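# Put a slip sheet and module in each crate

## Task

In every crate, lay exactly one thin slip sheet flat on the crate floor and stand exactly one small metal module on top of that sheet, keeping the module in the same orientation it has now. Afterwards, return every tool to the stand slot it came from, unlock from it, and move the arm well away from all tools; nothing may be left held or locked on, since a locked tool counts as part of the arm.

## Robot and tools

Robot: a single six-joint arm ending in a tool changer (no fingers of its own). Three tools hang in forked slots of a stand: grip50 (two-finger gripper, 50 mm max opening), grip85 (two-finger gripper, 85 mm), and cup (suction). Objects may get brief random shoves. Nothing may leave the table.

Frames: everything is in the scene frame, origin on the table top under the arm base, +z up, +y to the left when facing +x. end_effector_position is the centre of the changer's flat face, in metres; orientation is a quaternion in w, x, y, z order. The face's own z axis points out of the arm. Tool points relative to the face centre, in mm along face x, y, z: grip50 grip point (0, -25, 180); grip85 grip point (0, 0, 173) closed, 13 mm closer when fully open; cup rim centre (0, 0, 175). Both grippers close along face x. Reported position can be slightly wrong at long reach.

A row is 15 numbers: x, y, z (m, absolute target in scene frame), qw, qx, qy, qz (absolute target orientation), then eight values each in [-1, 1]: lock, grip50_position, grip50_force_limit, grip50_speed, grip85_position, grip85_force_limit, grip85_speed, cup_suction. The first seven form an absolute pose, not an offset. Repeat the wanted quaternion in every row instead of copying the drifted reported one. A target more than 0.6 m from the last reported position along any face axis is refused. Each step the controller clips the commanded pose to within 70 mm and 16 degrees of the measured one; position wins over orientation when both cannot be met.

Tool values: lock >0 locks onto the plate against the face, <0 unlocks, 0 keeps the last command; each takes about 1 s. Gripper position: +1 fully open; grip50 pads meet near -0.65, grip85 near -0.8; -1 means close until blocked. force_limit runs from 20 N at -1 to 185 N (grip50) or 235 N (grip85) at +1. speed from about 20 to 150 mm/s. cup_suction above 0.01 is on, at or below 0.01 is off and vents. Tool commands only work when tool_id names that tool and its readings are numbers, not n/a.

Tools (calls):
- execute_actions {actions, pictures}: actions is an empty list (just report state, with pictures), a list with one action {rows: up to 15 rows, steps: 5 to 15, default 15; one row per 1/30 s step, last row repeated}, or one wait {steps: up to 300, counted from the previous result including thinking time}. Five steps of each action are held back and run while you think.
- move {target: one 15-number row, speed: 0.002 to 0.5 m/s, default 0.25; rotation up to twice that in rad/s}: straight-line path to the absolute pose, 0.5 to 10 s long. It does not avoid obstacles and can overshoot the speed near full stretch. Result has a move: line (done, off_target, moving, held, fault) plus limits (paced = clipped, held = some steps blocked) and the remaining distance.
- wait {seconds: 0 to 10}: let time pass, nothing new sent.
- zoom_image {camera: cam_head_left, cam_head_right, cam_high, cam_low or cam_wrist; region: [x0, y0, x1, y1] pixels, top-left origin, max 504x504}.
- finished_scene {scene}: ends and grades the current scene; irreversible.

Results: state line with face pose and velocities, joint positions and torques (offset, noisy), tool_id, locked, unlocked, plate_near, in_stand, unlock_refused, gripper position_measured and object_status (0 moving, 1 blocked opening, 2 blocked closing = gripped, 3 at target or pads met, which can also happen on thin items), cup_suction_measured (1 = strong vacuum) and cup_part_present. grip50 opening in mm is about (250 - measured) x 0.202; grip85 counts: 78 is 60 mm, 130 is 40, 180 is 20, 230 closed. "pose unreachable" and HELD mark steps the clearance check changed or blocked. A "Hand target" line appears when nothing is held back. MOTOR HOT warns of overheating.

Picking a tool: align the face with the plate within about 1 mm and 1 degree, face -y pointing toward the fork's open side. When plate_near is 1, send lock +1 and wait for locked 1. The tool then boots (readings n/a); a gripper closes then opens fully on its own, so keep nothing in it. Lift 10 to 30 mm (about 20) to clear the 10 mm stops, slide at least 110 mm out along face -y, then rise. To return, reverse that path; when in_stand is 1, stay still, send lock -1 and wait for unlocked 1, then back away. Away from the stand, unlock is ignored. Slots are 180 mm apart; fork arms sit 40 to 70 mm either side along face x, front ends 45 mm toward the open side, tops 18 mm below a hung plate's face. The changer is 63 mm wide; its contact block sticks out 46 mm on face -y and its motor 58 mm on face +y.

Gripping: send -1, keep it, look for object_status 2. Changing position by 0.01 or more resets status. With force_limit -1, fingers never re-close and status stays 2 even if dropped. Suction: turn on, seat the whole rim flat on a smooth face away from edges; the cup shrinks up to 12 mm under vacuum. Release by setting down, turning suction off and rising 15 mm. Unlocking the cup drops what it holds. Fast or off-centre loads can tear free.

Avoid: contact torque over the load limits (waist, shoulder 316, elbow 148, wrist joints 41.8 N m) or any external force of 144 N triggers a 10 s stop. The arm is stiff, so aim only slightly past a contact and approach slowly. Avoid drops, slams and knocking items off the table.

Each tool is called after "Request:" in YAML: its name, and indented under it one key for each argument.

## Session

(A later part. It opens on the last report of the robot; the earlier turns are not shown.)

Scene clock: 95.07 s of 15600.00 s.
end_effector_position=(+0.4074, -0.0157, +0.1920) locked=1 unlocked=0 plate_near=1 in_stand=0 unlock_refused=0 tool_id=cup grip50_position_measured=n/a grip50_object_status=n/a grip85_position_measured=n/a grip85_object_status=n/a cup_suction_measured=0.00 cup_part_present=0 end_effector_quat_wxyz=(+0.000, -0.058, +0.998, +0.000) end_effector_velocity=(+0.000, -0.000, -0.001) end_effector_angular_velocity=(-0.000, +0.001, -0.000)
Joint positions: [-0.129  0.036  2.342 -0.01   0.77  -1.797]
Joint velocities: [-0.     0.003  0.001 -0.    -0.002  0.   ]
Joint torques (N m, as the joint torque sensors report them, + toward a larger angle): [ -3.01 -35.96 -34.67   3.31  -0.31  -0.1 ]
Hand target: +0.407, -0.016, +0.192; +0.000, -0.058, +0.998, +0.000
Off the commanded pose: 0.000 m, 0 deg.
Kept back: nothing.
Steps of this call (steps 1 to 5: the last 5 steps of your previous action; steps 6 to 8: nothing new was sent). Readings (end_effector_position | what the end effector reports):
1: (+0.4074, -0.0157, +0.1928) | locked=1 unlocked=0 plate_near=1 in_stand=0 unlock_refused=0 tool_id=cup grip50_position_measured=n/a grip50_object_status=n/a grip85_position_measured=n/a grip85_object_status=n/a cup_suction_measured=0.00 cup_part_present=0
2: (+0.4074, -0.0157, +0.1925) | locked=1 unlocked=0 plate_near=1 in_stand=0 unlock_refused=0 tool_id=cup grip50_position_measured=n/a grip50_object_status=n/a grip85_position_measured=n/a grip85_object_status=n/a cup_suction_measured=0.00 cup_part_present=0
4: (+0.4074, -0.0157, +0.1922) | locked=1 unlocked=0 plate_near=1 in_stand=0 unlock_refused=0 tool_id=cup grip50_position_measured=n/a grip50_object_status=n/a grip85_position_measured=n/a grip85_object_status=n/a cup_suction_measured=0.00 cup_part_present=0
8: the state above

Request:
execute_actions:
  actions: []

Scene clock: 96.40 s of 15600.00 s.
end_effector_position=(+0.4074, -0.0157, +0.1920) locked=1 unlocked=0 plate_near=1 in_stand=0 unlock_refused=0 tool_id=cup grip50_position_measured=n/a grip50_object_status=n/a grip85_position_measured=n/a grip85_object_status=n/a cup_suction_measured=0.00 cup_part_present=0 end_effector_quat_wxyz=(+0.000, -0.058, +0.998, +0.000) end_effector_velocity=(-0.000, -0.000, -0.000) end_effector_angular_velocity=(+0.000, +0.002, -0.000)
Joint positions: [-0.129  0.036  2.342 -0.01   0.77  -1.797]
Joint velocities: [-0.     0.001  0.    -0.     0.001 -0.   ]
Joint torques (N m, as the joint torque sensors report them, + toward a larger angle): [ -2.86 -36.43 -34.32   3.29  -0.02  -0.01]
Hand target: +0.407, -0.016, +0.192; +0.000, -0.058, +0.998, +0.000
Off the commanded pose: 0.000 m, 0 deg.
Kept back: nothing.
Steps of this call (steps 1 to 40: nothing new was sent). Readings (end_effector_position | what the end effector reports):
1: (+0.4074, -0.0157, +0.1920) | locked=1 unlocked=0 plate_near=1 in_stand=0 unlock_refused=0 tool_id=cup grip50_position_measured=n/a grip50_object_status=n/a grip85_position_measured=n/a grip85_object_status=n/a cup_suction_measured=0.00 cup_part_present=0
2: (+0.4074, -0.0157, +0.1920) | locked=1 unlocked=0 plate_near=1 in_stand=0 unlock_refused=0 tool_id=cup grip50_position_measured=n/a grip50_object_status=n/a grip85_position_measured=n/a grip85_object_status=n/a cup_suction_measured=0.00 cup_part_present=0
4: (+0.4074, -0.0157, +0.1920) | locked=1 unlocked=0 plate_near=1 in_stand=0 unlock_refused=0 tool_id=cup grip50_position_measured=n/a grip50_object_status=n/a grip85_position_measured=n/a grip85_object_status=n/a cup_suction_measured=0.00 cup_part_present=0
8: (+0.4074, -0.0157, +0.1920) | locked=1 unlocked=0 plate_near=1 in_stand=0 unlock_refused=0 tool_id=cup grip50_position_measured=n/a grip50_object_status=n/a grip85_position_measured=n/a grip85_object_status=n/a cup_suction_measured=0.00 cup_part_present=0
40: the state above

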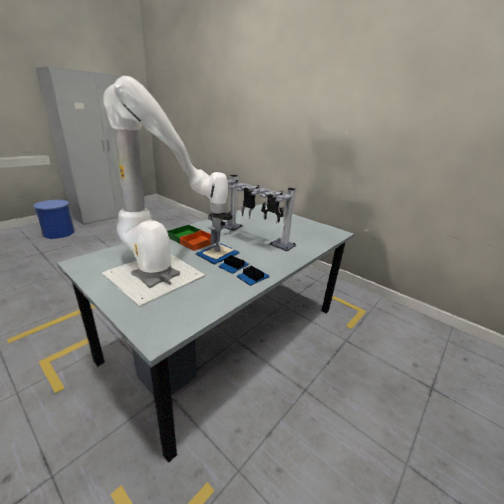

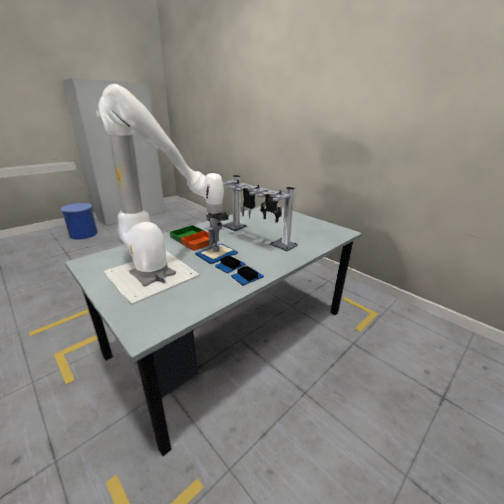

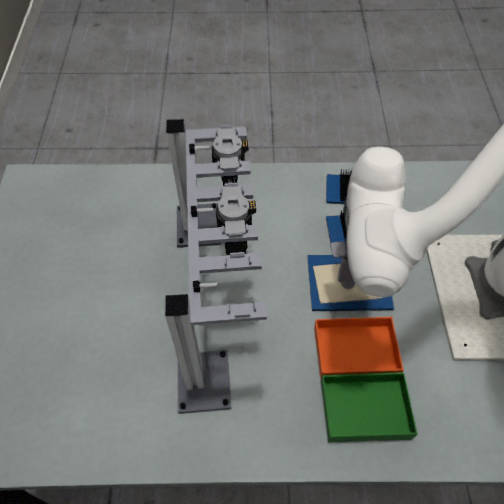

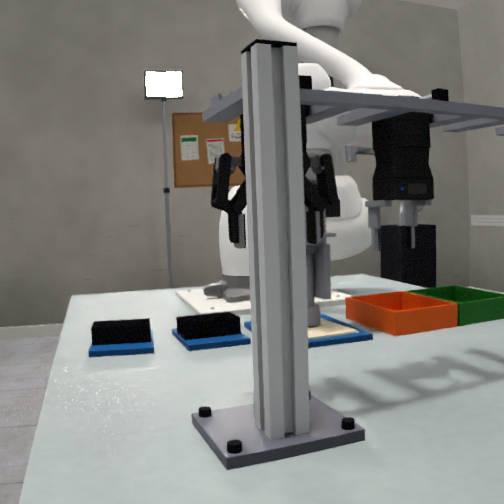

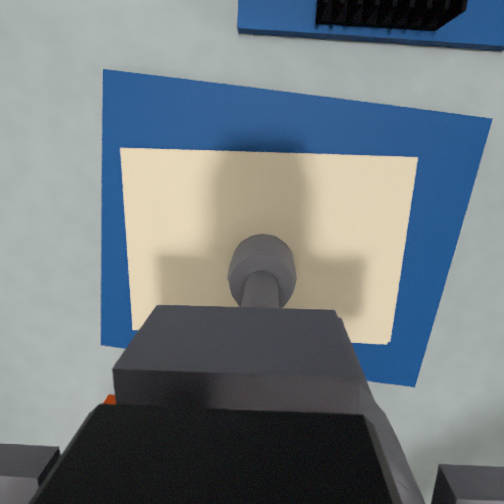

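Request:
execute_actions:
  actions:
    - {"rows": [[0.4074,-0.0157,0.1916,0,-0.0584,0.9983,0,0,0,0,0,0,0,0,1],[0.4074,-0.0157,0.1916,0,-0.0584,0.9983,0,0,0,0,0,0,0,0,1],[0.4074,-0.0157,0.1916,0,-0.0584,0.9983,0,0,0,0,0,0,0,0,1],[0.4074,-0.0157,0.1916,0,-0.0584,0.9983,0,0,0,0,0,0,0,0,1],[0.4074,-0.0157,0.1916,0,-0.0584,0.9983,0,0,0,0,0,0,0,0,1],[0.4074,-0.0157,0.1916,0,-0.0584,0.9983,0,0,0,0,0,0,0,0,1],[0.4074,-0.0157,0.1916,0,-0.0584,0.9983,0,0,0,0,0,0,0,0,1],[0.4074,-0.0157,0.1912,0,-0.0584,0.9983,0,0,0,0,0,0,0,0,1]], "steps": 15}

Scene clock: 97.03 s of 15600.00 s.
end_effector_position=(+0.4074, -0.0157, +0.1914) locked=1 unlocked=0 plate_near=1 in_stand=0 unlock_refused=0 tool_id=cup grip50_position_measured=n/a grip50_object_status=n/a grip85_position_measured=n/a grip85_object_status=n/a cup_suction_measured=0.00 cup_part_present=0 end_effector_quat_wxyz=(-0.000, -0.058, +0.998, +0.000) end_effector_velocity=(-0.000, +0.000, -0.002) end_effector_angular_velocity=(+0.000, +0.001, -0.000)
Joint positions: [-0.129  0.037  2.343 -0.01   0.768 -1.797]
Joint velocities: [ 0.     0.003  0.002  0.    -0.004 -0.   ]
Joint torques (N m, as the joint torque sensors report them, + toward a larger angle): [ -3.44 -36.13 -35.55   3.34   0.1   -0.06]
Steps of this call (steps 1 to 9: nothing new was sent; steps 10 to 19: the first 10 steps of this action). Readings (end_effector_position | what the end effector reports):
10: (+0.4074, -0.0157, +0.1920) | locked=1 unlocked=0 plate_near=1 in_stand=0 unlock_refused=0 tool_id=cup grip50_position_measured=n/a grip50_object_status=n/a grip85_position_measured=n/a grip85_object_status=n/a cup_suction_measured=0.00 cup_part_present=0
11: (+0.4074, -0.0157, +0.1919) | locked=1 unlocked=0 plate_near=1 in_stand=0 unlock_refused=0 tool_id=cup grip50_position_measured=n/a grip50_object_status=n/a grip85_position_measured=n/a grip85_object_status=n/a cup_suction_measured=0.00 cup_part_present=0
13: (+0.4074, -0.0157, +0.1917) | locked=1 unlocked=0 plate_near=1 in_stand=0 unlock_refused=0 tool_id=cup grip50_position_measured=n/a grip50_object_status=n/a grip85_position_measured=n/a grip85_object_status=n/a cup_suction_measured=0.00 cup_part_present=0
17: (+0.4074, -0.0157, +0.1916) | locked=1 unlocked=0 plate_near=1 in_stand=0 unlock_refused=0 tool_id=cup grip50_position_measured=n/a grip50_object_status=n/a grip85_position_measured=n/a grip85_object_status=n/a cup_suction_measured=0.00 cup_part_present=0
19: the state above

Request:
execute_actions:
  actions:
    - {"rows": [[0.4074,-0.0157,0.1908,0,-0.0584,0.9983,0,0,0,0,0,0,0,0,1],[0.4074,-0.0157,0.1908,0,-0.0584,0.9983,0,0,0,0,0,0,0,0,1],[0.4074,-0.0157,0.1908,0,-0.0584,0.9983,0,0,0,0,0,0,0,0,1],[0.4074,-0.0157,0.1908,0,-0.0584,0.9983,0,0,0,0,0,0,0,0,1],[0.4074,-0.0157,0.1908,0,-0.0584,0.9983,0,0,0,0,0,0,0,0,1],[0.4074,-0.0157,0.1904,0,-0.0584,0.9983,0,0,0,0,0,0,0,0,1]], "steps": 15}

Scene clock: 97.57 s of 15600.00 s.
end_effector_position=(+0.4074, -0.0157, +0.1905) locked=1 unlocked=0 plate_near=1 in_stand=0 unlock_refused=0 tool_id=cup grip50_position_measured=n/a grip50_object_status=n/a grip85_position_measured=n/a grip85_object_status=n/a cup_suction_measured=0.00 cup_part_present=0 end_effector_quat_wxyz=(-0.000, -0.058, +0.998, +0.000) end_effector_velocity=(+0.000, +0.000, -0.001) end_effector_angular_velocity=(-0.000, -0.002, +0.000)
Joint positions: [-0.129  0.039  2.344 -0.01   0.766 -1.797]
Joint velocities: [ 0.     0.001  0.001 -0.    -0.003 -0.   ]
Joint torques (N m, as the joint torque sensors report them, + toward a larger angle): [ -3.61 -38.58 -35.07   3.31   0.     0.  ]
Off your previous action's commanded pose: 0.000 m, 0 deg at its last step (step 5 of this call).
Steps of this call (steps 1 to 5: the last 5 steps of your previous action; step 6: nothing new was sent; steps 7 to 16: the first 10 steps of this action). Readings (end_effector_position | what the end effector reports):
7: (+0.4074, -0.0157, +0.1912) | locked=1 unlocked=0 plate_near=1 in_stand=0 unlock_refused=0 tool_id=cup grip50_position_measured=n/a grip50_object_status=n/a grip85_position_measured=n/a grip85_object_status=n/a cup_suction_measured=0.00 cup_part_present=0
8: (+0.4074, -0.0157, +0.1911) | locked=1 unlocked=0 plate_near=1 in_stand=0 unlock_refused=0 tool_id=cup grip50_position_measured=n/a grip50_object_status=n/a grip85_position_measured=n/a grip85_object_status=n/a cup_suction_measured=0.00 cup_part_present=0
10: (+0.4074, -0.0157, +0.1909) | locked=1 unlocked=0 plate_near=1 in_stand=0 unlock_refused=0 tool_id=cup grip50_position_measured=n/a grip50_object_status=n/a grip85_position_measured=n/a grip85_object_status=n/a cup_suction_measured=0.00 cup_part_present=0
14: (+0.4074, -0.0157, +0.1906) | locked=1 unlocked=0 plate_near=1 in_stand=0 unlock_refused=0 tool_id=cup grip50_position_measured=n/a grip50_object_status=n/a grip85_position_measured=n/a grip85_object_status=n/a cup_suction_measured=0.00 cup_part_present=0
16: the state above

Request:
execute_actions:
  actions:
    - {"rows": [[0.4074,-0.0157,0.1900,0,-0.0584,0.9983,0,0,0,0,0,0,0,0,1],[0.4074,-0.0157,0.1900,0,-0.0584,0.9983,0,0,0,0,0,0,0,0,1],[0.4074,-0.0157,0.1900,0,-0.0584,0.9983,0,0,0,0,0,0,0,0,1],[0.4074,-0.0157,0.1900,0,-0.0584,0.9983,0,0,0,0,0,0,0,0,1],[0.4074,-0.0157,0.1900,0,-0.0584,0.9983,0,0,0,0,0,0,0,0,1],[0.4074,-0.0157,0.1896,0,-0.0584,0.9983,0,0,0,0,0,0,0,0,1]], "steps": 15}

Scene clock: 98.07 s of 15600.00 s.
end_effector_position=(+0.4074, -0.0157, +0.1897) locked=1 unlocked=0 plate_near=1 in_stand=0 unlock_refused=0 tool_id=cup grip50_position_measured=n/a grip50_object_status=n/a grip85_position_measured=n/a grip85_object_status=n/a cup_suction_measured=0.76 cup_part_present=1 end_effector_quat_wxyz=(-0.000, -0.058, +0.998, +0.000) end_effector_velocity=(+0.000, -0.000, -0.001) end_effector_angular_velocity=(-0.000, -0.001, +0.000)
Joint positions: [-0.129  0.04   2.344 -0.01   0.764 -1.797]
Joint velocities: [ 0.     0.002  0.001 -0.    -0.004 -0.   ]
Joint torques (N m, as the joint torque sensors report them, + toward a larger angle): [ -2.35 -37.37 -34.24   3.31  -0.04  -0.02]
Off your previous action's commanded pose: 0.000 m, 0 deg at its last step (step 5 of this call).
Steps of this call (steps 1 to 5: the last 5 steps of your previous action; steps 6 to 15: the first 10 steps of this action). Readings (end_effector_position | what the end effector reports):
6: (+0.4074, -0.0157, +0.1904) | locked=1 unlocked=0 plate_near=1 in_stand=0 unlock_refused=0 tool_id=cup grip50_position_measured=n/a grip50_object_status=n/a grip85_position_measured=n/a grip85_object_status=n/a cup_suction_measured=0.00 cup_part_present=0
7: (+0.4074, -0.0157, +0.1903) | locked=1 unlocked=0 plate_near=1 in_stand=0 unlock_refused=0 tool_id=cup grip50_position_measured=n/a grip50_object_status=n/a grip85_position_measured=n/a grip85_object_status=n/a cup_suction_measured=0.00 cup_part_present=0
9: (+0.4074, -0.0157, +0.1901) | locked=1 unlocked=0 plate_near=1 in_stand=0 unlock_refused=0 tool_id=cup grip50_position_measured=n/a grip50_object_status=n/a grip85_position_measured=n/a grip85_object_status=n/a cup_suction_measured=0.00 cup_part_present=0
13: (+0.4074, -0.0157, +0.1898) | locked=1 unlocked=0 plate_near=1 in_stand=0 unlock_refused=0 tool_id=cup grip50_position_measured=n/a grip50_object_status=n/a grip85_position_measured=n/a grip85_object_status=n/a cup_suction_measured=0.56 cup_part_present=1
15: the state above

Request:
move:
  target: [0.4074,-0.0157,0.25,0,-0.0584,0.9983,0,0,0,0,0,0,0,0,1]
  speed: 0.12

Scene clock: 99.27 s of 15600.00 s.
end_effector_position=(+0.4075, -0.0157, +0.2500) locked=1 unlocked=0 plate_near=1 in_stand=0 unlock_refused=0 tool_id=cup grip50_position_measured=n/a grip50_object_status=n/a grip85_position_measured=n/a grip85_object_status=n/a cup_suction_measured=0.93 cup_part_present=1 end_effector_quat_wxyz=(-0.000, -0.058, +0.998, -0.000) end_effector_velocity=(-0.000, -0.000, +0.001) end_effector_angular_velocity=(+0.000, +0.001, -0.001)
Joint positions: [-0.128 -0.048  2.286 -0.009  0.911 -1.797]
Joint velocities: [-0.    -0.001 -0.001 -0.     0.002  0.   ]
Joint torques (N m, as the joint torque sensors report them, + toward a larger angle): [ -3.89 -30.11 -39.57   3.78   0.08   0.  ]
Hand target: +0.407, -0.016, +0.250; -0.000, -0.058, +0.998, -0.000
Off your previous action's commanded pose: 0.000 m, 0 deg at its last step (step 5 of this call).
Off the commanded pose: 0.000 m, 0 deg.
Kept back: nothing.
move: done

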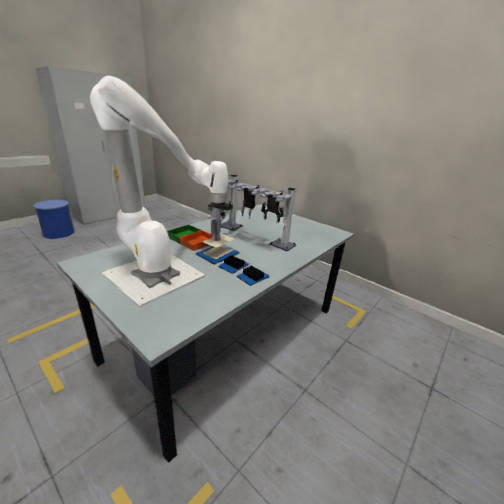

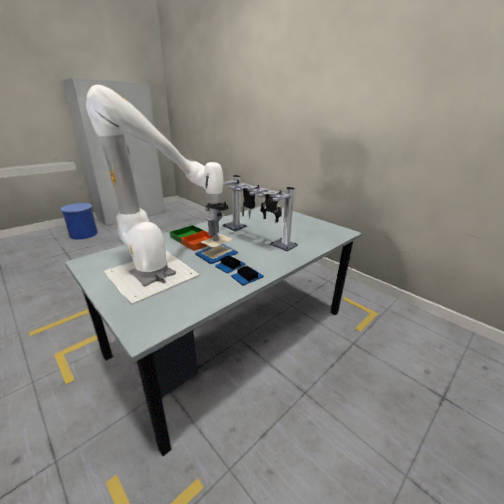

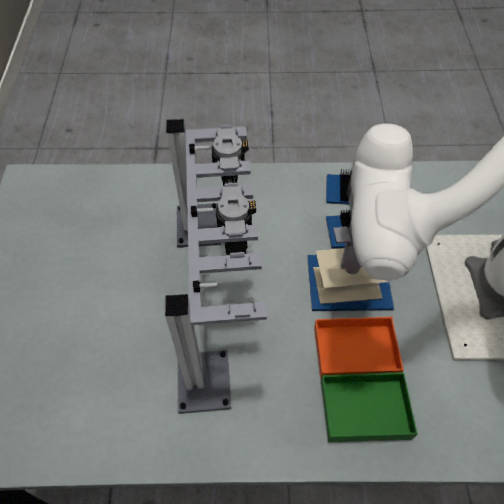

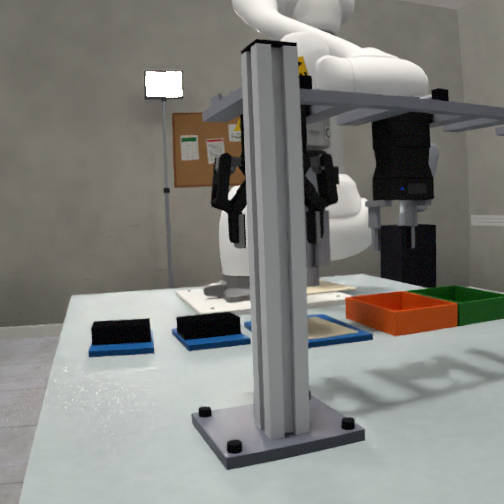

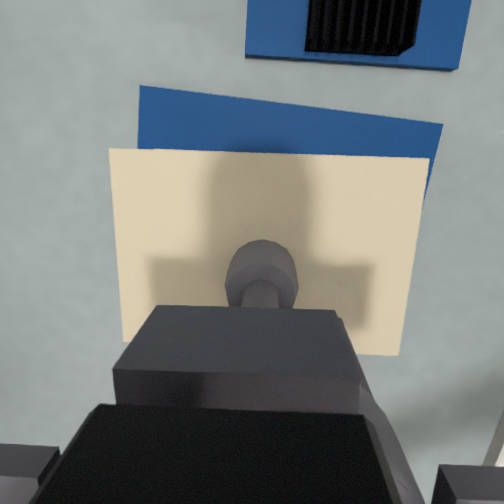

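Request:
move:
  target: [0.4035,0.3162,0.25,0,-0.0244,0.9997,0,0,0,0,0,0,0,0,1]
  speed: 0.25

Scene clock: 101.30 s of 15600.00 s.
end_effector_position=(+0.4039, +0.3166, +0.2498) locked=1 unlocked=0 plate_near=1 in_stand=0 unlock_refused=0 tool_id=cup grip50_position_measured=n/a grip50_object_status=n/a grip85_position_measured=n/a grip85_object_status=n/a cup_suction_measured=0.93 cup_part_present=1 end_effector_quat_wxyz=(+0.000, -0.024, +1.000, +0.000) end_effector_velocity=(+0.001, +0.001, -0.000) end_effector_angular_velocity=(-0.000, -0.001, +0.000)
Joint positions: [ 0.586  0.122  2.112 -0.002  0.917 -1.02 ]
Joint velocities: [ 0.002  0.002 -0.002 -0.001 -0.001  0.002]
Joint torques (N m, as the joint torque sensors report them, + toward a larger angle): [ -5.69 -50.91 -39.07   3.72  -0.14  -0.08]
Hand target: +0.404, +0.317, +0.250; +0.000, -0.024, +1.000, +0.000
Off the commanded pose: 0.001 m, 0 deg.
Kept back: nothing.
move: done

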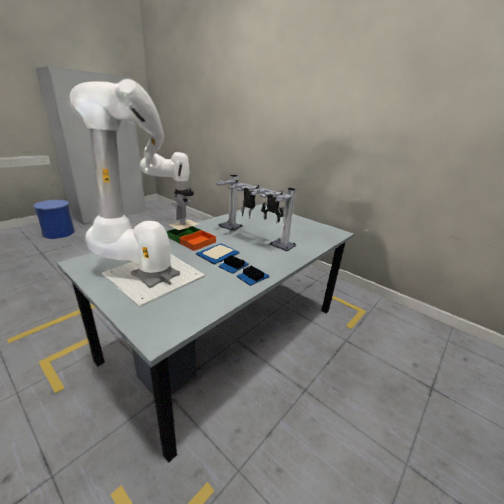

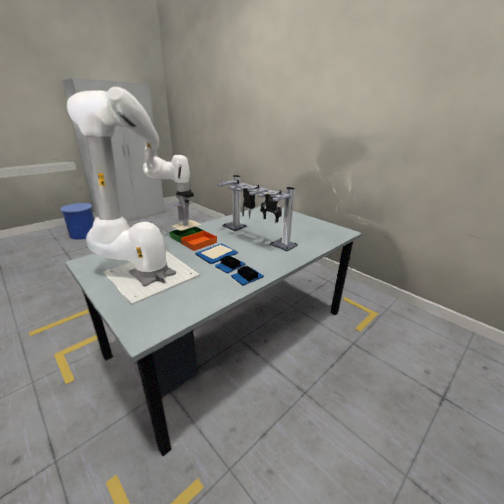

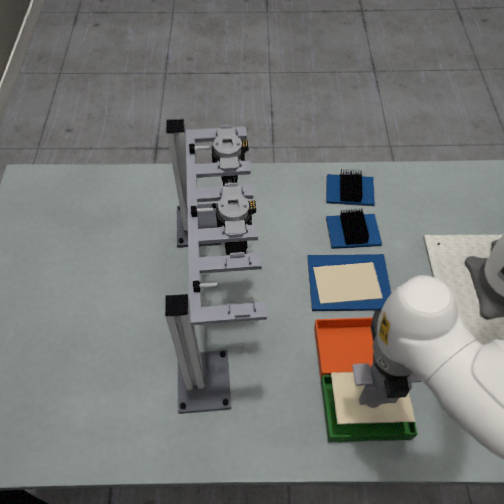

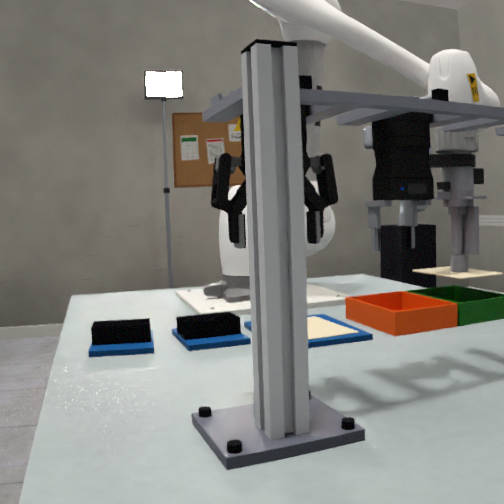

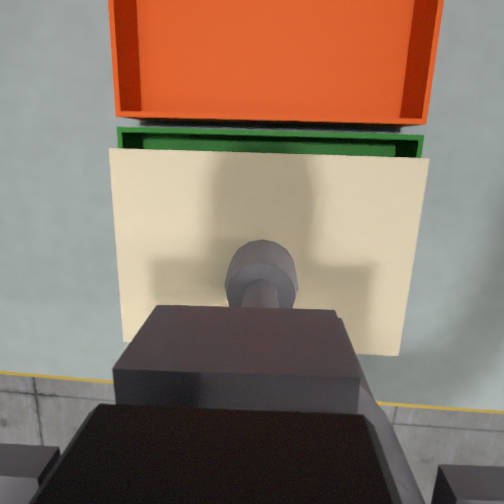

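Lower to 0.225 to check alignment.

Request:
move:
  target: [0.4035,0.3162,0.222,0,-0.0244,0.9997,0,0,0,0,0,0,0,0,1]
  speed: 0.1

Request:
zoom_image:
  camera: "cam_wrist"
  region: [60, 100, 480, 380]

Scene clock: 102.30 s of 15600.00 s.
end_effector_position=(+0.4035, +0.3162, +0.2221) locked=1 unlocked=0 plate_near=1 in_stand=0 unlock_refused=0 tool_id=cup grip50_position_measured=n/a grip50_object_status=n/a grip85_position_measured=n/a grip85_object_status=n/a cup_suction_measured=0.93 cup_part_present=1 end_effector_quat_wxyz=(-0.000, -0.024, +1.000, +0.000) end_effector_velocity=(-0.000, -0.000, -0.001) end_effector_angular_velocity=(-0.000, +0.000, +0.000)
Joint positions: [ 0.586  0.154  2.137 -0.002  0.859 -1.02 ]
Joint velocities: [ 0.     0.001  0.001 -0.    -0.003 -0.   ]
Joint torques (N m, as the joint torque sensors report them, + toward a larger angle): [ -3.28 -53.35 -37.95   3.6   -0.2   -0.13]
Hand target: +0.403, +0.316, +0.222; -0.000, -0.024, +1.000, +0.000
Off the commanded pose: 0.000 m, 0 deg.
Kept back: nothing.
move: done

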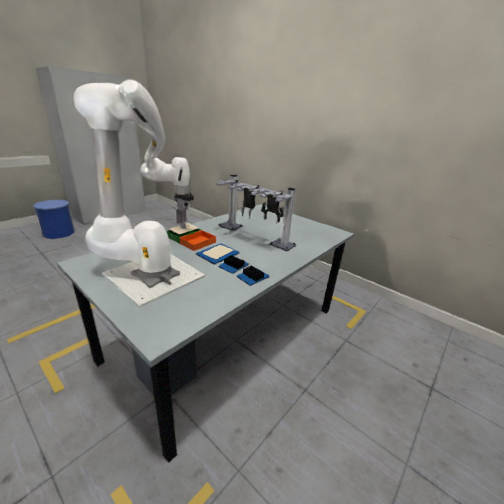

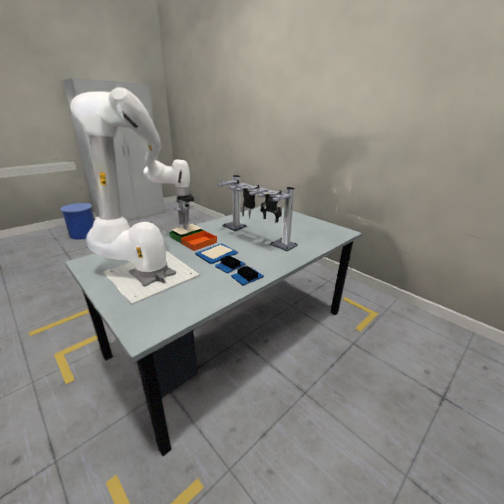

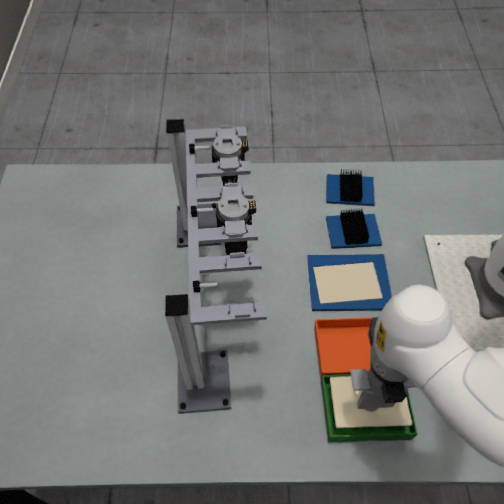

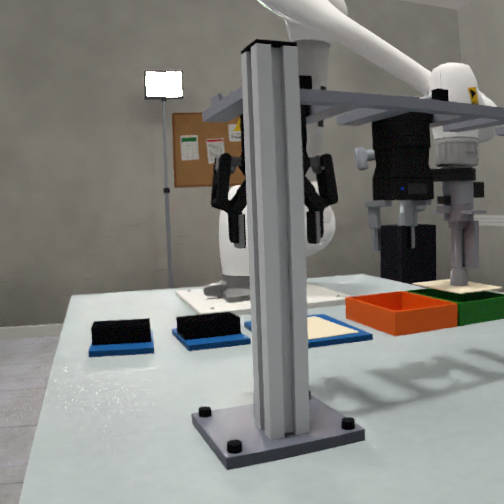

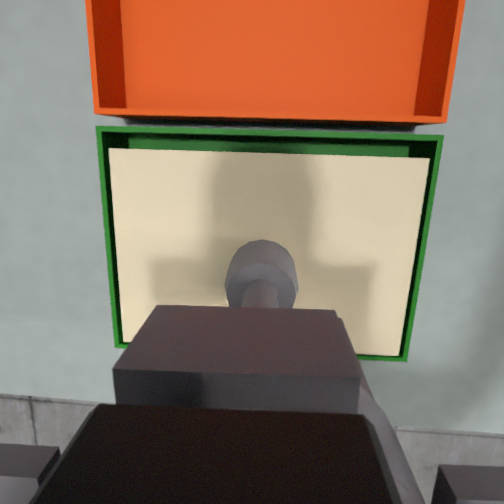

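Region (60, 100, 480, 380) of cam_wrist's 504x504 image, scaled by 1.200, with more detail than that image has.

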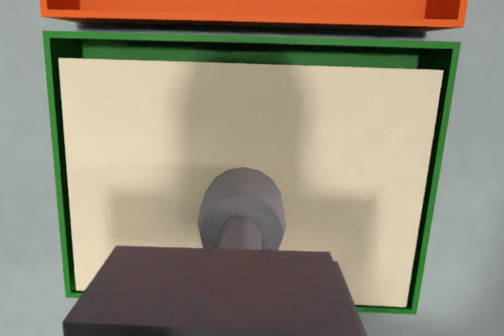

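Request:
move:
  target: [0.4035,0.3162,0.174,0,-0.0244,0.9997,0,0,0,0,0,0,0,0,1]
  speed: 0.07

Scene clock: 104.03 s of 15600.00 s.
end_effector_position=(+0.4034, +0.3162, +0.1741) locked=1 unlocked=0 plate_near=1 in_stand=0 unlock_refused=0 tool_id=cup grip50_position_measured=n/a grip50_object_status=n/a grip85_position_measured=n/a grip85_object_status=n/a cup_suction_measured=0.93 cup_part_present=1 end_effector_quat_wxyz=(-0.000, -0.024, +1.000, +0.000) end_effector_velocity=(+0.000, +0.000, -0.002) end_effector_angular_velocity=(-0.001, +0.001, -0.000)
Joint positions: [ 0.586  0.219  2.175 -0.002  0.758 -1.02 ]
Joint velocities: [ 0.     0.003  0.001 -0.    -0.002  0.   ]
Joint torques (N m, as the joint torque sensors report them, + toward a larger angle): [ -3.7  -56.81 -34.35   3.21   0.04  -0.07]
Hand target: +0.403, +0.316, +0.174; -0.000, -0.024, +1.000, +0.000
Off the commanded pose: 0.000 m, 0 deg.
Kept back: nothing.
move: done

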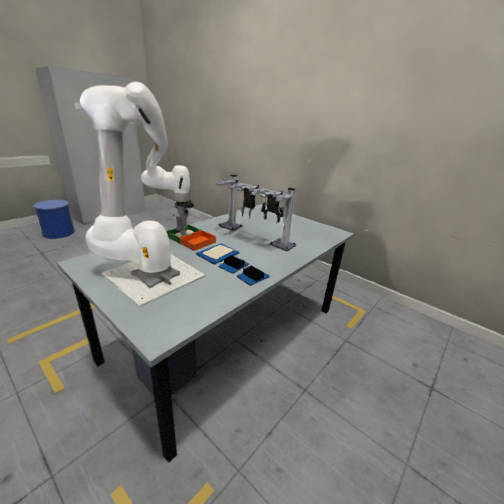

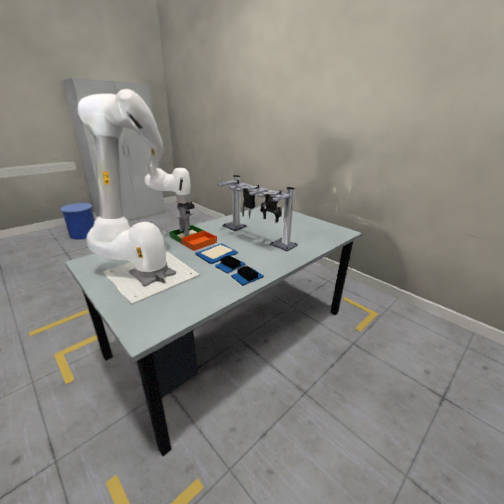

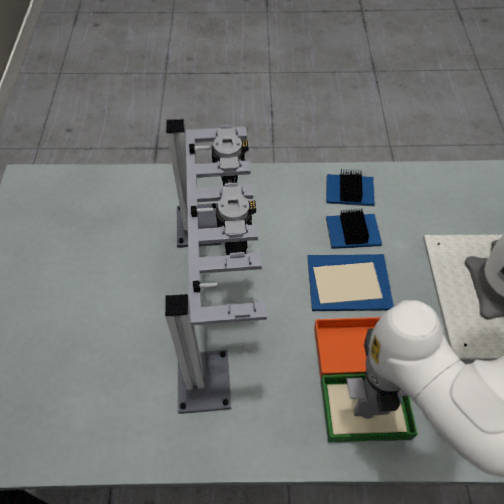

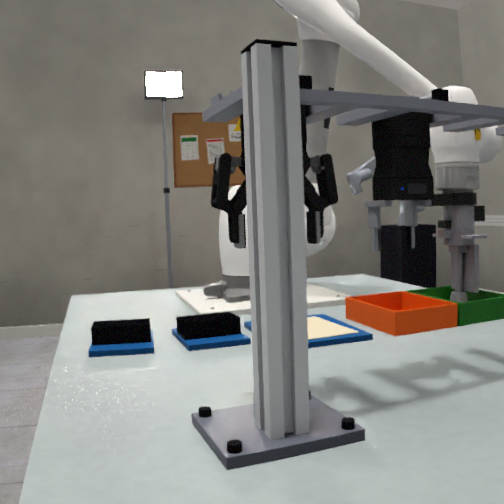

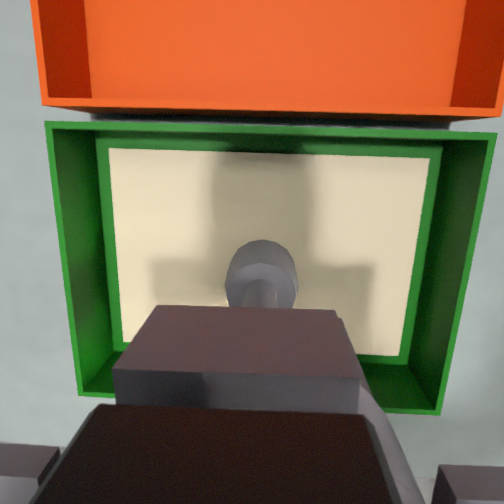

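Request:
execute_actions:
  actions:
    - {"rows": [[0.4035,0.3162,0.1730,0,-0.0244,0.9997,0,0,0,0,0,0,0,0,1],[0.4035,0.3162,0.1730,0,-0.0244,0.9997,0,0,0,0,0,0,0,0,1],[0.4035,0.3162,0.1725,0,-0.0244,0.9997,0,0,0,0,0,0,0,0,1],[0.4035,0.3162,0.1725,0,-0.0244,0.9997,0,0,0,0,0,0,0,0,1],[0.4035,0.3162,0.1720,0,-0.0244,0.9997,0,0,0,0,0,0,0,0,1],[0.4035,0.3162,0.1720,0,-0.0244,0.9997,0,0,0,0,0,0,0,0,1],[0.4035,0.3162,0.1715,0,-0.0244,0.9997,0,0,0,0,0,0,0,0,1],[0.4035,0.3162,0.1715,0,-0.0244,0.9997,0,0,0,0,0,0,0,0,1],[0.4035,0.3162,0.1710,0,-0.0244,0.9997,0,0,0,0,0,0,0,0,1]], "steps": 15}

Scene clock: 104.77 s of 15600.00 s.
end_effector_position=(+0.4035, +0.3162, +0.1715) locked=1 unlocked=0 plate_near=1 in_stand=0 unlock_refused=0 tool_id=cup grip50_position_measured=n/a grip50_object_status=n/a grip85_position_measured=n/a grip85_object_status=n/a cup_suction_measured=0.93 cup_part_present=1 end_effector_quat_wxyz=(+0.000, -0.024, +1.000, +0.000) end_effector_velocity=(-0.000, +0.000, -0.008) end_effector_angular_velocity=(-0.001, +0.001, -0.000)
Joint positions: [ 0.586  0.222  2.176 -0.002  0.753 -1.02 ]
Joint velocities: [ 0.     0.012  0.005  0.    -0.016  0.   ]
Joint torques (N m, as the joint torque sensors report them, + toward a larger angle): [ -3.99 -57.15 -33.45   3.32   0.14  -0.01]
Steps of this call (steps 1 to 12: nothing new was sent; steps 13 to 22: the first 10 steps of this action). Readings (end_effector_position | what the end effector reports):
13: (+0.4035, +0.3162, +0.1739) | locked=1 unlocked=0 plate_near=1 in_stand=0 unlock_refused=0 tool_id=cup grip50_position_measured=n/a grip50_object_status=n/a grip85_position_measured=n/a grip85_object_status=n/a cup_suction_measured=0.93 cup_part_present=1
14: (+0.4035, +0.3162, +0.1737) | locked=1 unlocked=0 plate_near=1 in_stand=0 unlock_refused=0 tool_id=cup grip50_position_measured=n/a grip50_object_status=n/a grip85_position_measured=n/a grip85_object_status=n/a cup_suction_measured=0.93 cup_part_present=1
16: (+0.4035, +0.3162, +0.1731) | locked=1 unlocked=0 plate_near=1 in_stand=0 unlock_refused=0 tool_id=cup grip50_position_measured=n/a grip50_object_status=n/a grip85_position_measured=n/a grip85_object_status=n/a cup_suction_measured=0.93 cup_part_present=1
20: (+0.4035, +0.3162, +0.1720) | locked=1 unlocked=0 plate_near=1 in_stand=0 unlock_refused=0 tool_id=cup grip50_position_measured=n/a grip50_object_status=n/a grip85_position_measured=n/a grip85_object_status=n/a cup_suction_measured=0.93 cup_part_present=1
22: the state above

Request:
execute_actions:
  actions:
    - {"rows": [[0.4035,0.3162,0.1710,0,-0.0244,0.9997,0,0,0,0,0,0,0,0,0]], "steps": 15}

Scene clock: 105.27 s of 15600.00 s.
end_effector_position=(+0.4035, +0.3162, +0.1710) locked=1 unlocked=0 plate_near=1 in_stand=0 unlock_refused=0 tool_id=cup grip50_position_measured=n/a grip50_object_status=n/a grip85_position_measured=n/a grip85_object_status=n/a cup_suction_measured=0.00 cup_part_present=0 end_effector_quat_wxyz=(+0.000, -0.024, +1.000, +0.000) end_effector_velocity=(+0.000, +0.000, -0.000) end_effector_angular_velocity=(-0.000, +0.000, +0.000)
Joint positions: [ 0.586  0.223  2.177 -0.002  0.751 -1.02 ]
Joint velocities: [ 0.     0.001  0.     0.    -0.    -0.   ]
Joint torques (N m, as the joint torque sensors report them, + toward a larger angle): [ -3.91 -52.4  -30.59   3.2   -0.07   0.11]
Off your previous action's commanded pose: 0.000 m, 0 deg at its last step (step 5 of this call).
Steps of this call (steps 1 to 5: the last 5 steps of your previous action; steps 6 to 15: the first 10 steps of this action). Readings (end_effector_position | what the end effector reports):
6: (+0.4035, +0.3162, +0.1710) | locked=1 unlocked=0 plate_near=1 in_stand=0 unlock_refused=0 tool_id=cup grip50_position_measured=n/a grip50_object_status=n/a grip85_position_measured=n/a grip85_object_status=n/a cup_suction_measured=0.73 cup_part_present=1
7: (+0.4035, +0.3162, +0.1710) | locked=1 unlocked=0 plate_near=1 in_stand=0 unlock_refused=0 tool_id=cup grip50_position_measured=n/a grip50_object_status=n/a grip85_position_measured=n/a grip85_object_status=n/a cup_suction_measured=0.26 cup_part_present=0
9: (+0.4035, +0.3162, +0.1710) | locked=1 unlocked=0 plate_near=1 in_stand=0 unlock_refused=0 tool_id=cup grip50_position_measured=n/a grip50_object_status=n/a grip85_position_measured=n/a grip85_object_status=n/a cup_suction_measured=0.00 cup_part_present=0
13: (+0.4035, +0.3162, +0.1710) | locked=1 unlocked=0 plate_near=1 in_stand=0 unlock_refused=0 tool_id=cup grip50_position_measured=n/a grip50_object_status=n/a grip85_position_measured=n/a grip85_object_status=n/a cup_suction_measured=0.00 cup_part_present=0
15: the state above

Request:
move:
  target: [0.4035,0.3162,0.25,0,-0.0244,0.9997,0,0,0,0,0,0,0,0,0]
  speed: 0.15

Scene clock: 106.43 s of 15600.00 s.
end_effector_position=(+0.4036, +0.3162, +0.2499) locked=1 unlocked=0 plate_near=1 in_stand=0 unlock_refused=0 tool_id=cup grip50_position_measured=n/a grip50_object_status=n/a grip85_position_measured=n/a grip85_object_status=n/a cup_suction_measured=0.00 cup_part_present=0 end_effector_quat_wxyz=(+0.000, -0.024, +1.000, -0.000) end_effector_velocity=(+0.000, -0.000, +0.001) end_effector_angular_velocity=(-0.000, +0.000, -0.001)
Joint positions: [ 0.586  0.121  2.112 -0.002  0.918 -1.02 ]
Joint velocities: [-0.001 -0.001 -0.001 -0.     0.003  0.   ]
Joint torques (N m, as the joint torque sensors report them, + toward a larger angle): [ -2.92 -50.27 -39.84   3.65  -0.07   0.03]
Hand target: +0.404, +0.316, +0.250; +0.000, -0.024, +1.000, -0.000
Off your previous action's commanded pose: 0.000 m, 0 deg at its last step (step 5 of this call).
Off the commanded pose: 0.000 m, 0 deg.
Kept back: nothing.
move: done

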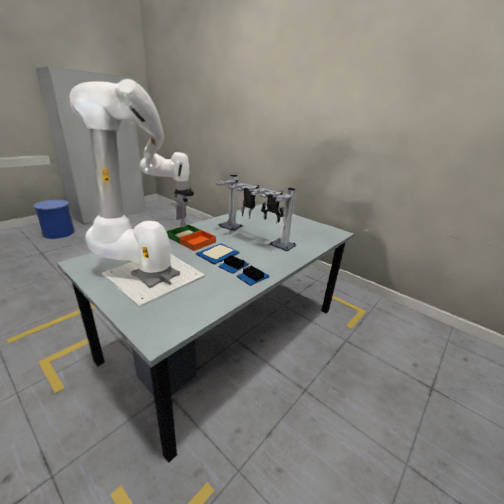

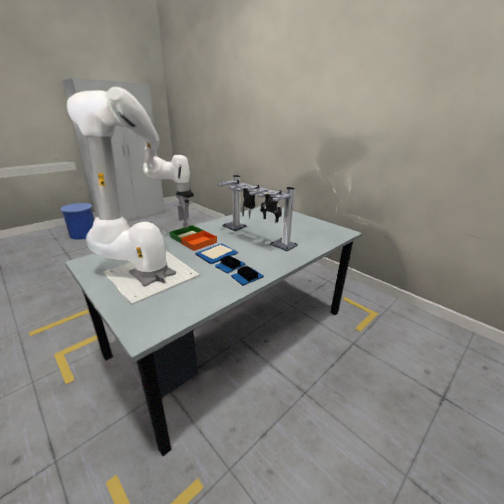

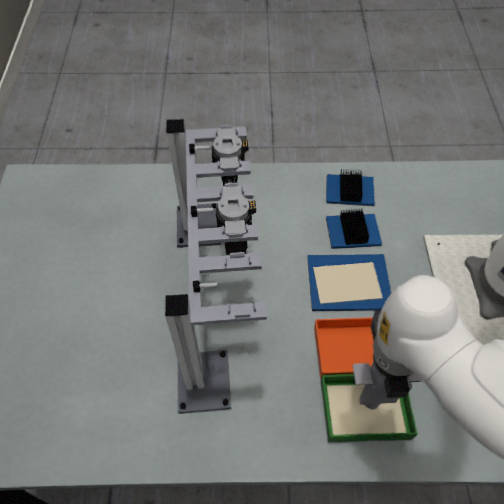

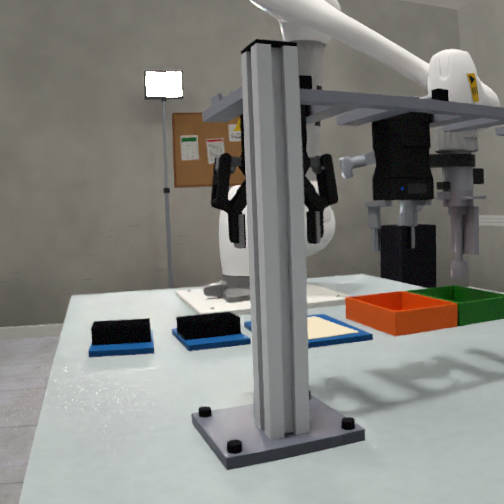

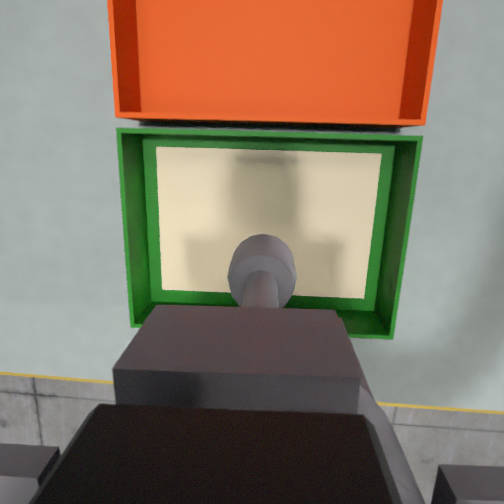

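Request:
move:
  target: [0.4074,-0.0157,0.235,0,-0.0584,0.9983,0,0,0,0,0,0,0,0,0]
  speed: 0.3

Request:
zoom_image:
  camera: "cam_wrist"
  region: [100, 100, 440, 340]

Scene clock: 108.30 s of 15600.00 s.
end_effector_position=(+0.4069, -0.0161, +0.2352) locked=1 unlocked=0 plate_near=1 in_stand=0 unlock_refused=0 tool_id=cup grip50_position_measured=n/a grip50_object_status=n/a grip85_position_measured=n/a grip85_object_status=n/a cup_suction_measured=0.00 cup_part_present=0 end_effector_quat_wxyz=(-0.000, -0.058, +0.998, -0.000) end_effector_velocity=(+0.000, -0.001, -0.000) end_effector_angular_velocity=(+0.001, +0.002, +0.000)
Joint positions: [-0.129 -0.029  2.302 -0.01   0.876 -1.798]
Joint velocities: [-0.004  0.001 -0.001  0.002  0.002 -0.005]
Joint torques (N m, as the joint torque sensors report them, + toward a larger angle): [ -5.12 -31.58 -38.27   3.91  -0.09   0.05]
Hand target: +0.407, -0.016, +0.235; -0.000, -0.058, +0.998, -0.000
Off the commanded pose: 0.001 m, 0 deg.
Kept back: nothing.
move: done

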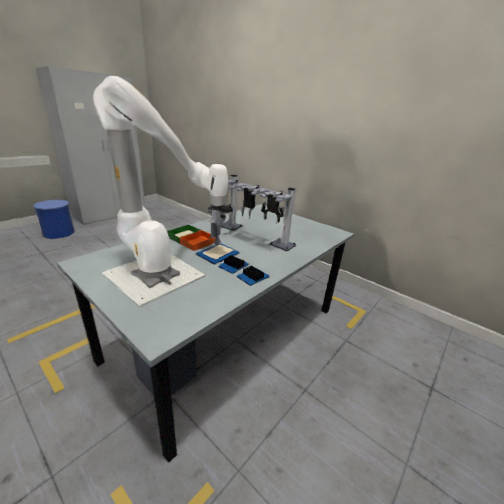

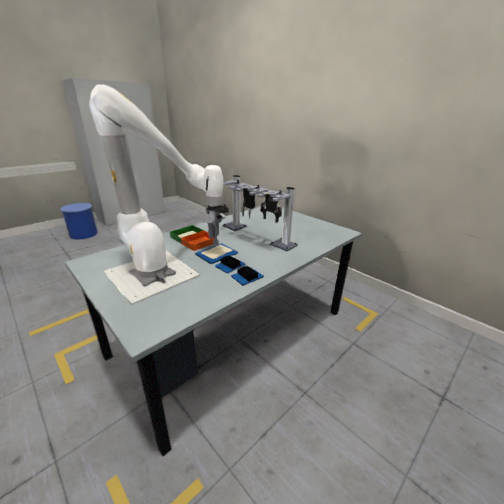

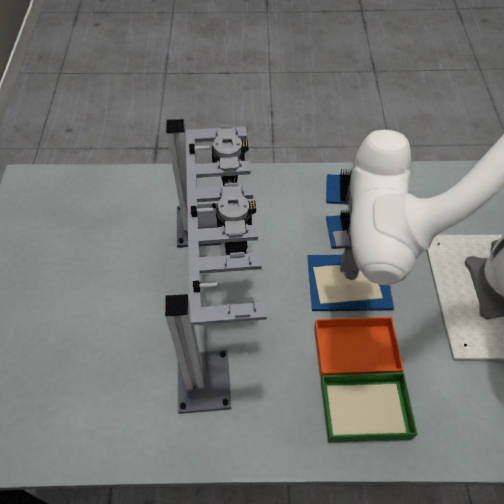

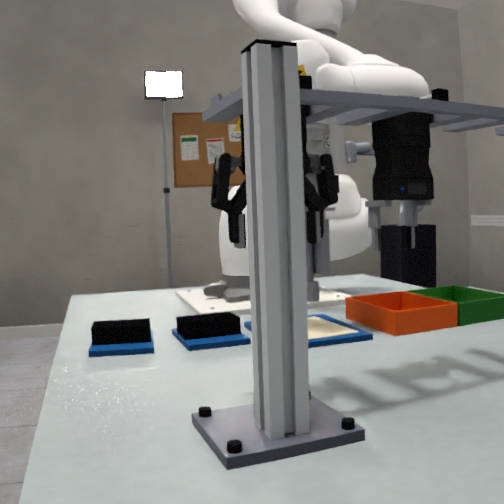

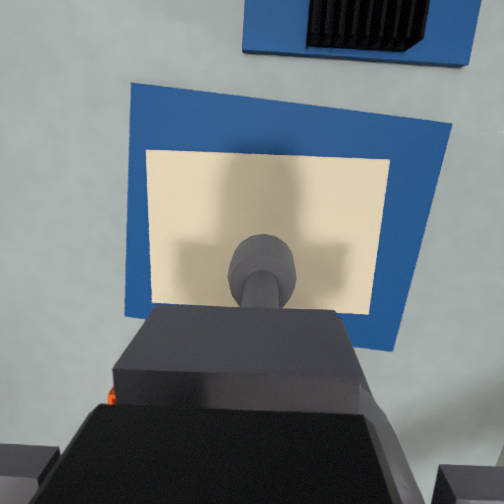

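Region (100, 100, 440, 340) of cam_wrist's 504x504 image, scaled by 1.482, with more detail than that image has; it fills the top 356 rows of this view, and the rest is white.

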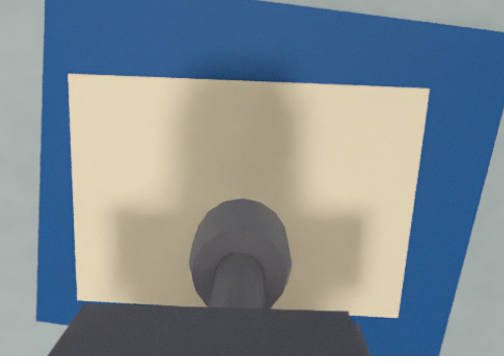

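Request:
move:
  target: [0.4075,-0.0156,0.1895,0,-0.0523,0.9986,0,0,0,0,0,0,0,0,1]
  speed: 0.1

Scene clock: 109.77 s of 15600.00 s.
end_effector_position=(+0.4075, -0.0156, +0.1895) locked=1 unlocked=0 plate_near=1 in_stand=0 unlock_refused=0 tool_id=cup grip50_position_measured=n/a grip50_object_status=n/a grip85_position_measured=n/a grip85_object_status=n/a cup_suction_measured=0.00 cup_part_present=0 end_effector_quat_wxyz=(+0.000, -0.052, +0.999, +0.000) end_effector_velocity=(+0.000, -0.001, -0.001) end_effector_angular_velocity=(-0.002, -0.002, +0.002)
Joint positions: [-0.129  0.04   2.344 -0.01   0.763 -1.785]
Joint velocities: [-0.     0.001  0.001 -0.003 -0.004 -0.   ]
Joint torques (N m, as the joint torque sensors report them, + toward a larger angle): [ -3.68 -38.33 -34.8    3.42  -0.16  -0.02]
Hand target: +0.407, -0.016, +0.189; +0.000, -0.052, +0.999, +0.000
Off the commanded pose: 0.000 m, 0 deg.
Kept back: nothing.
move: done

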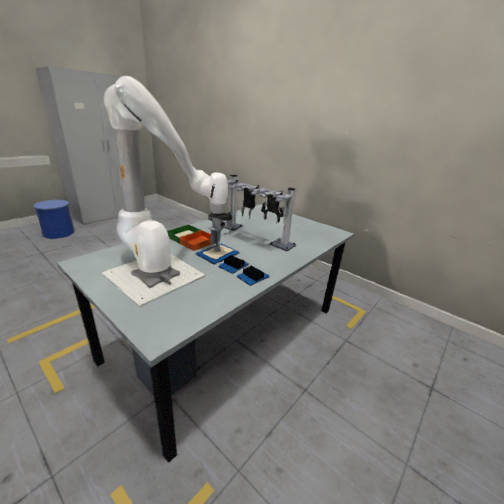

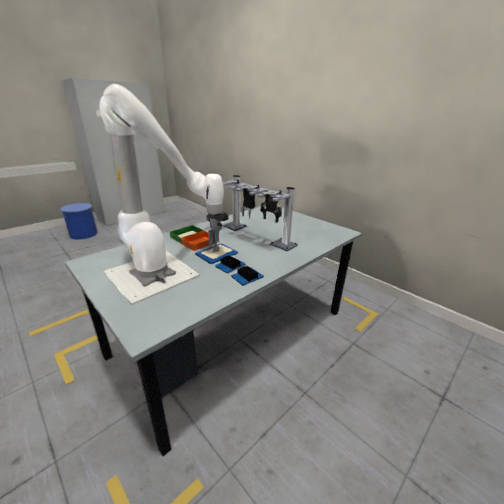

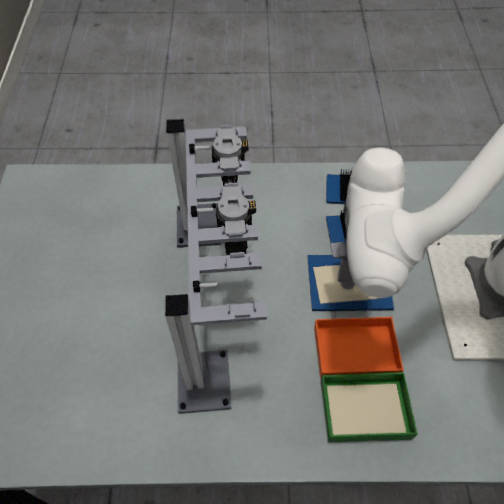

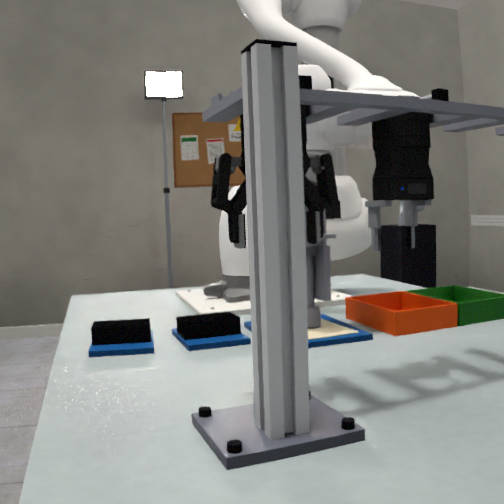

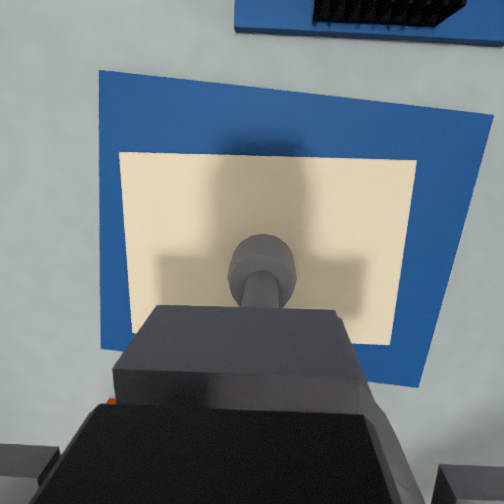

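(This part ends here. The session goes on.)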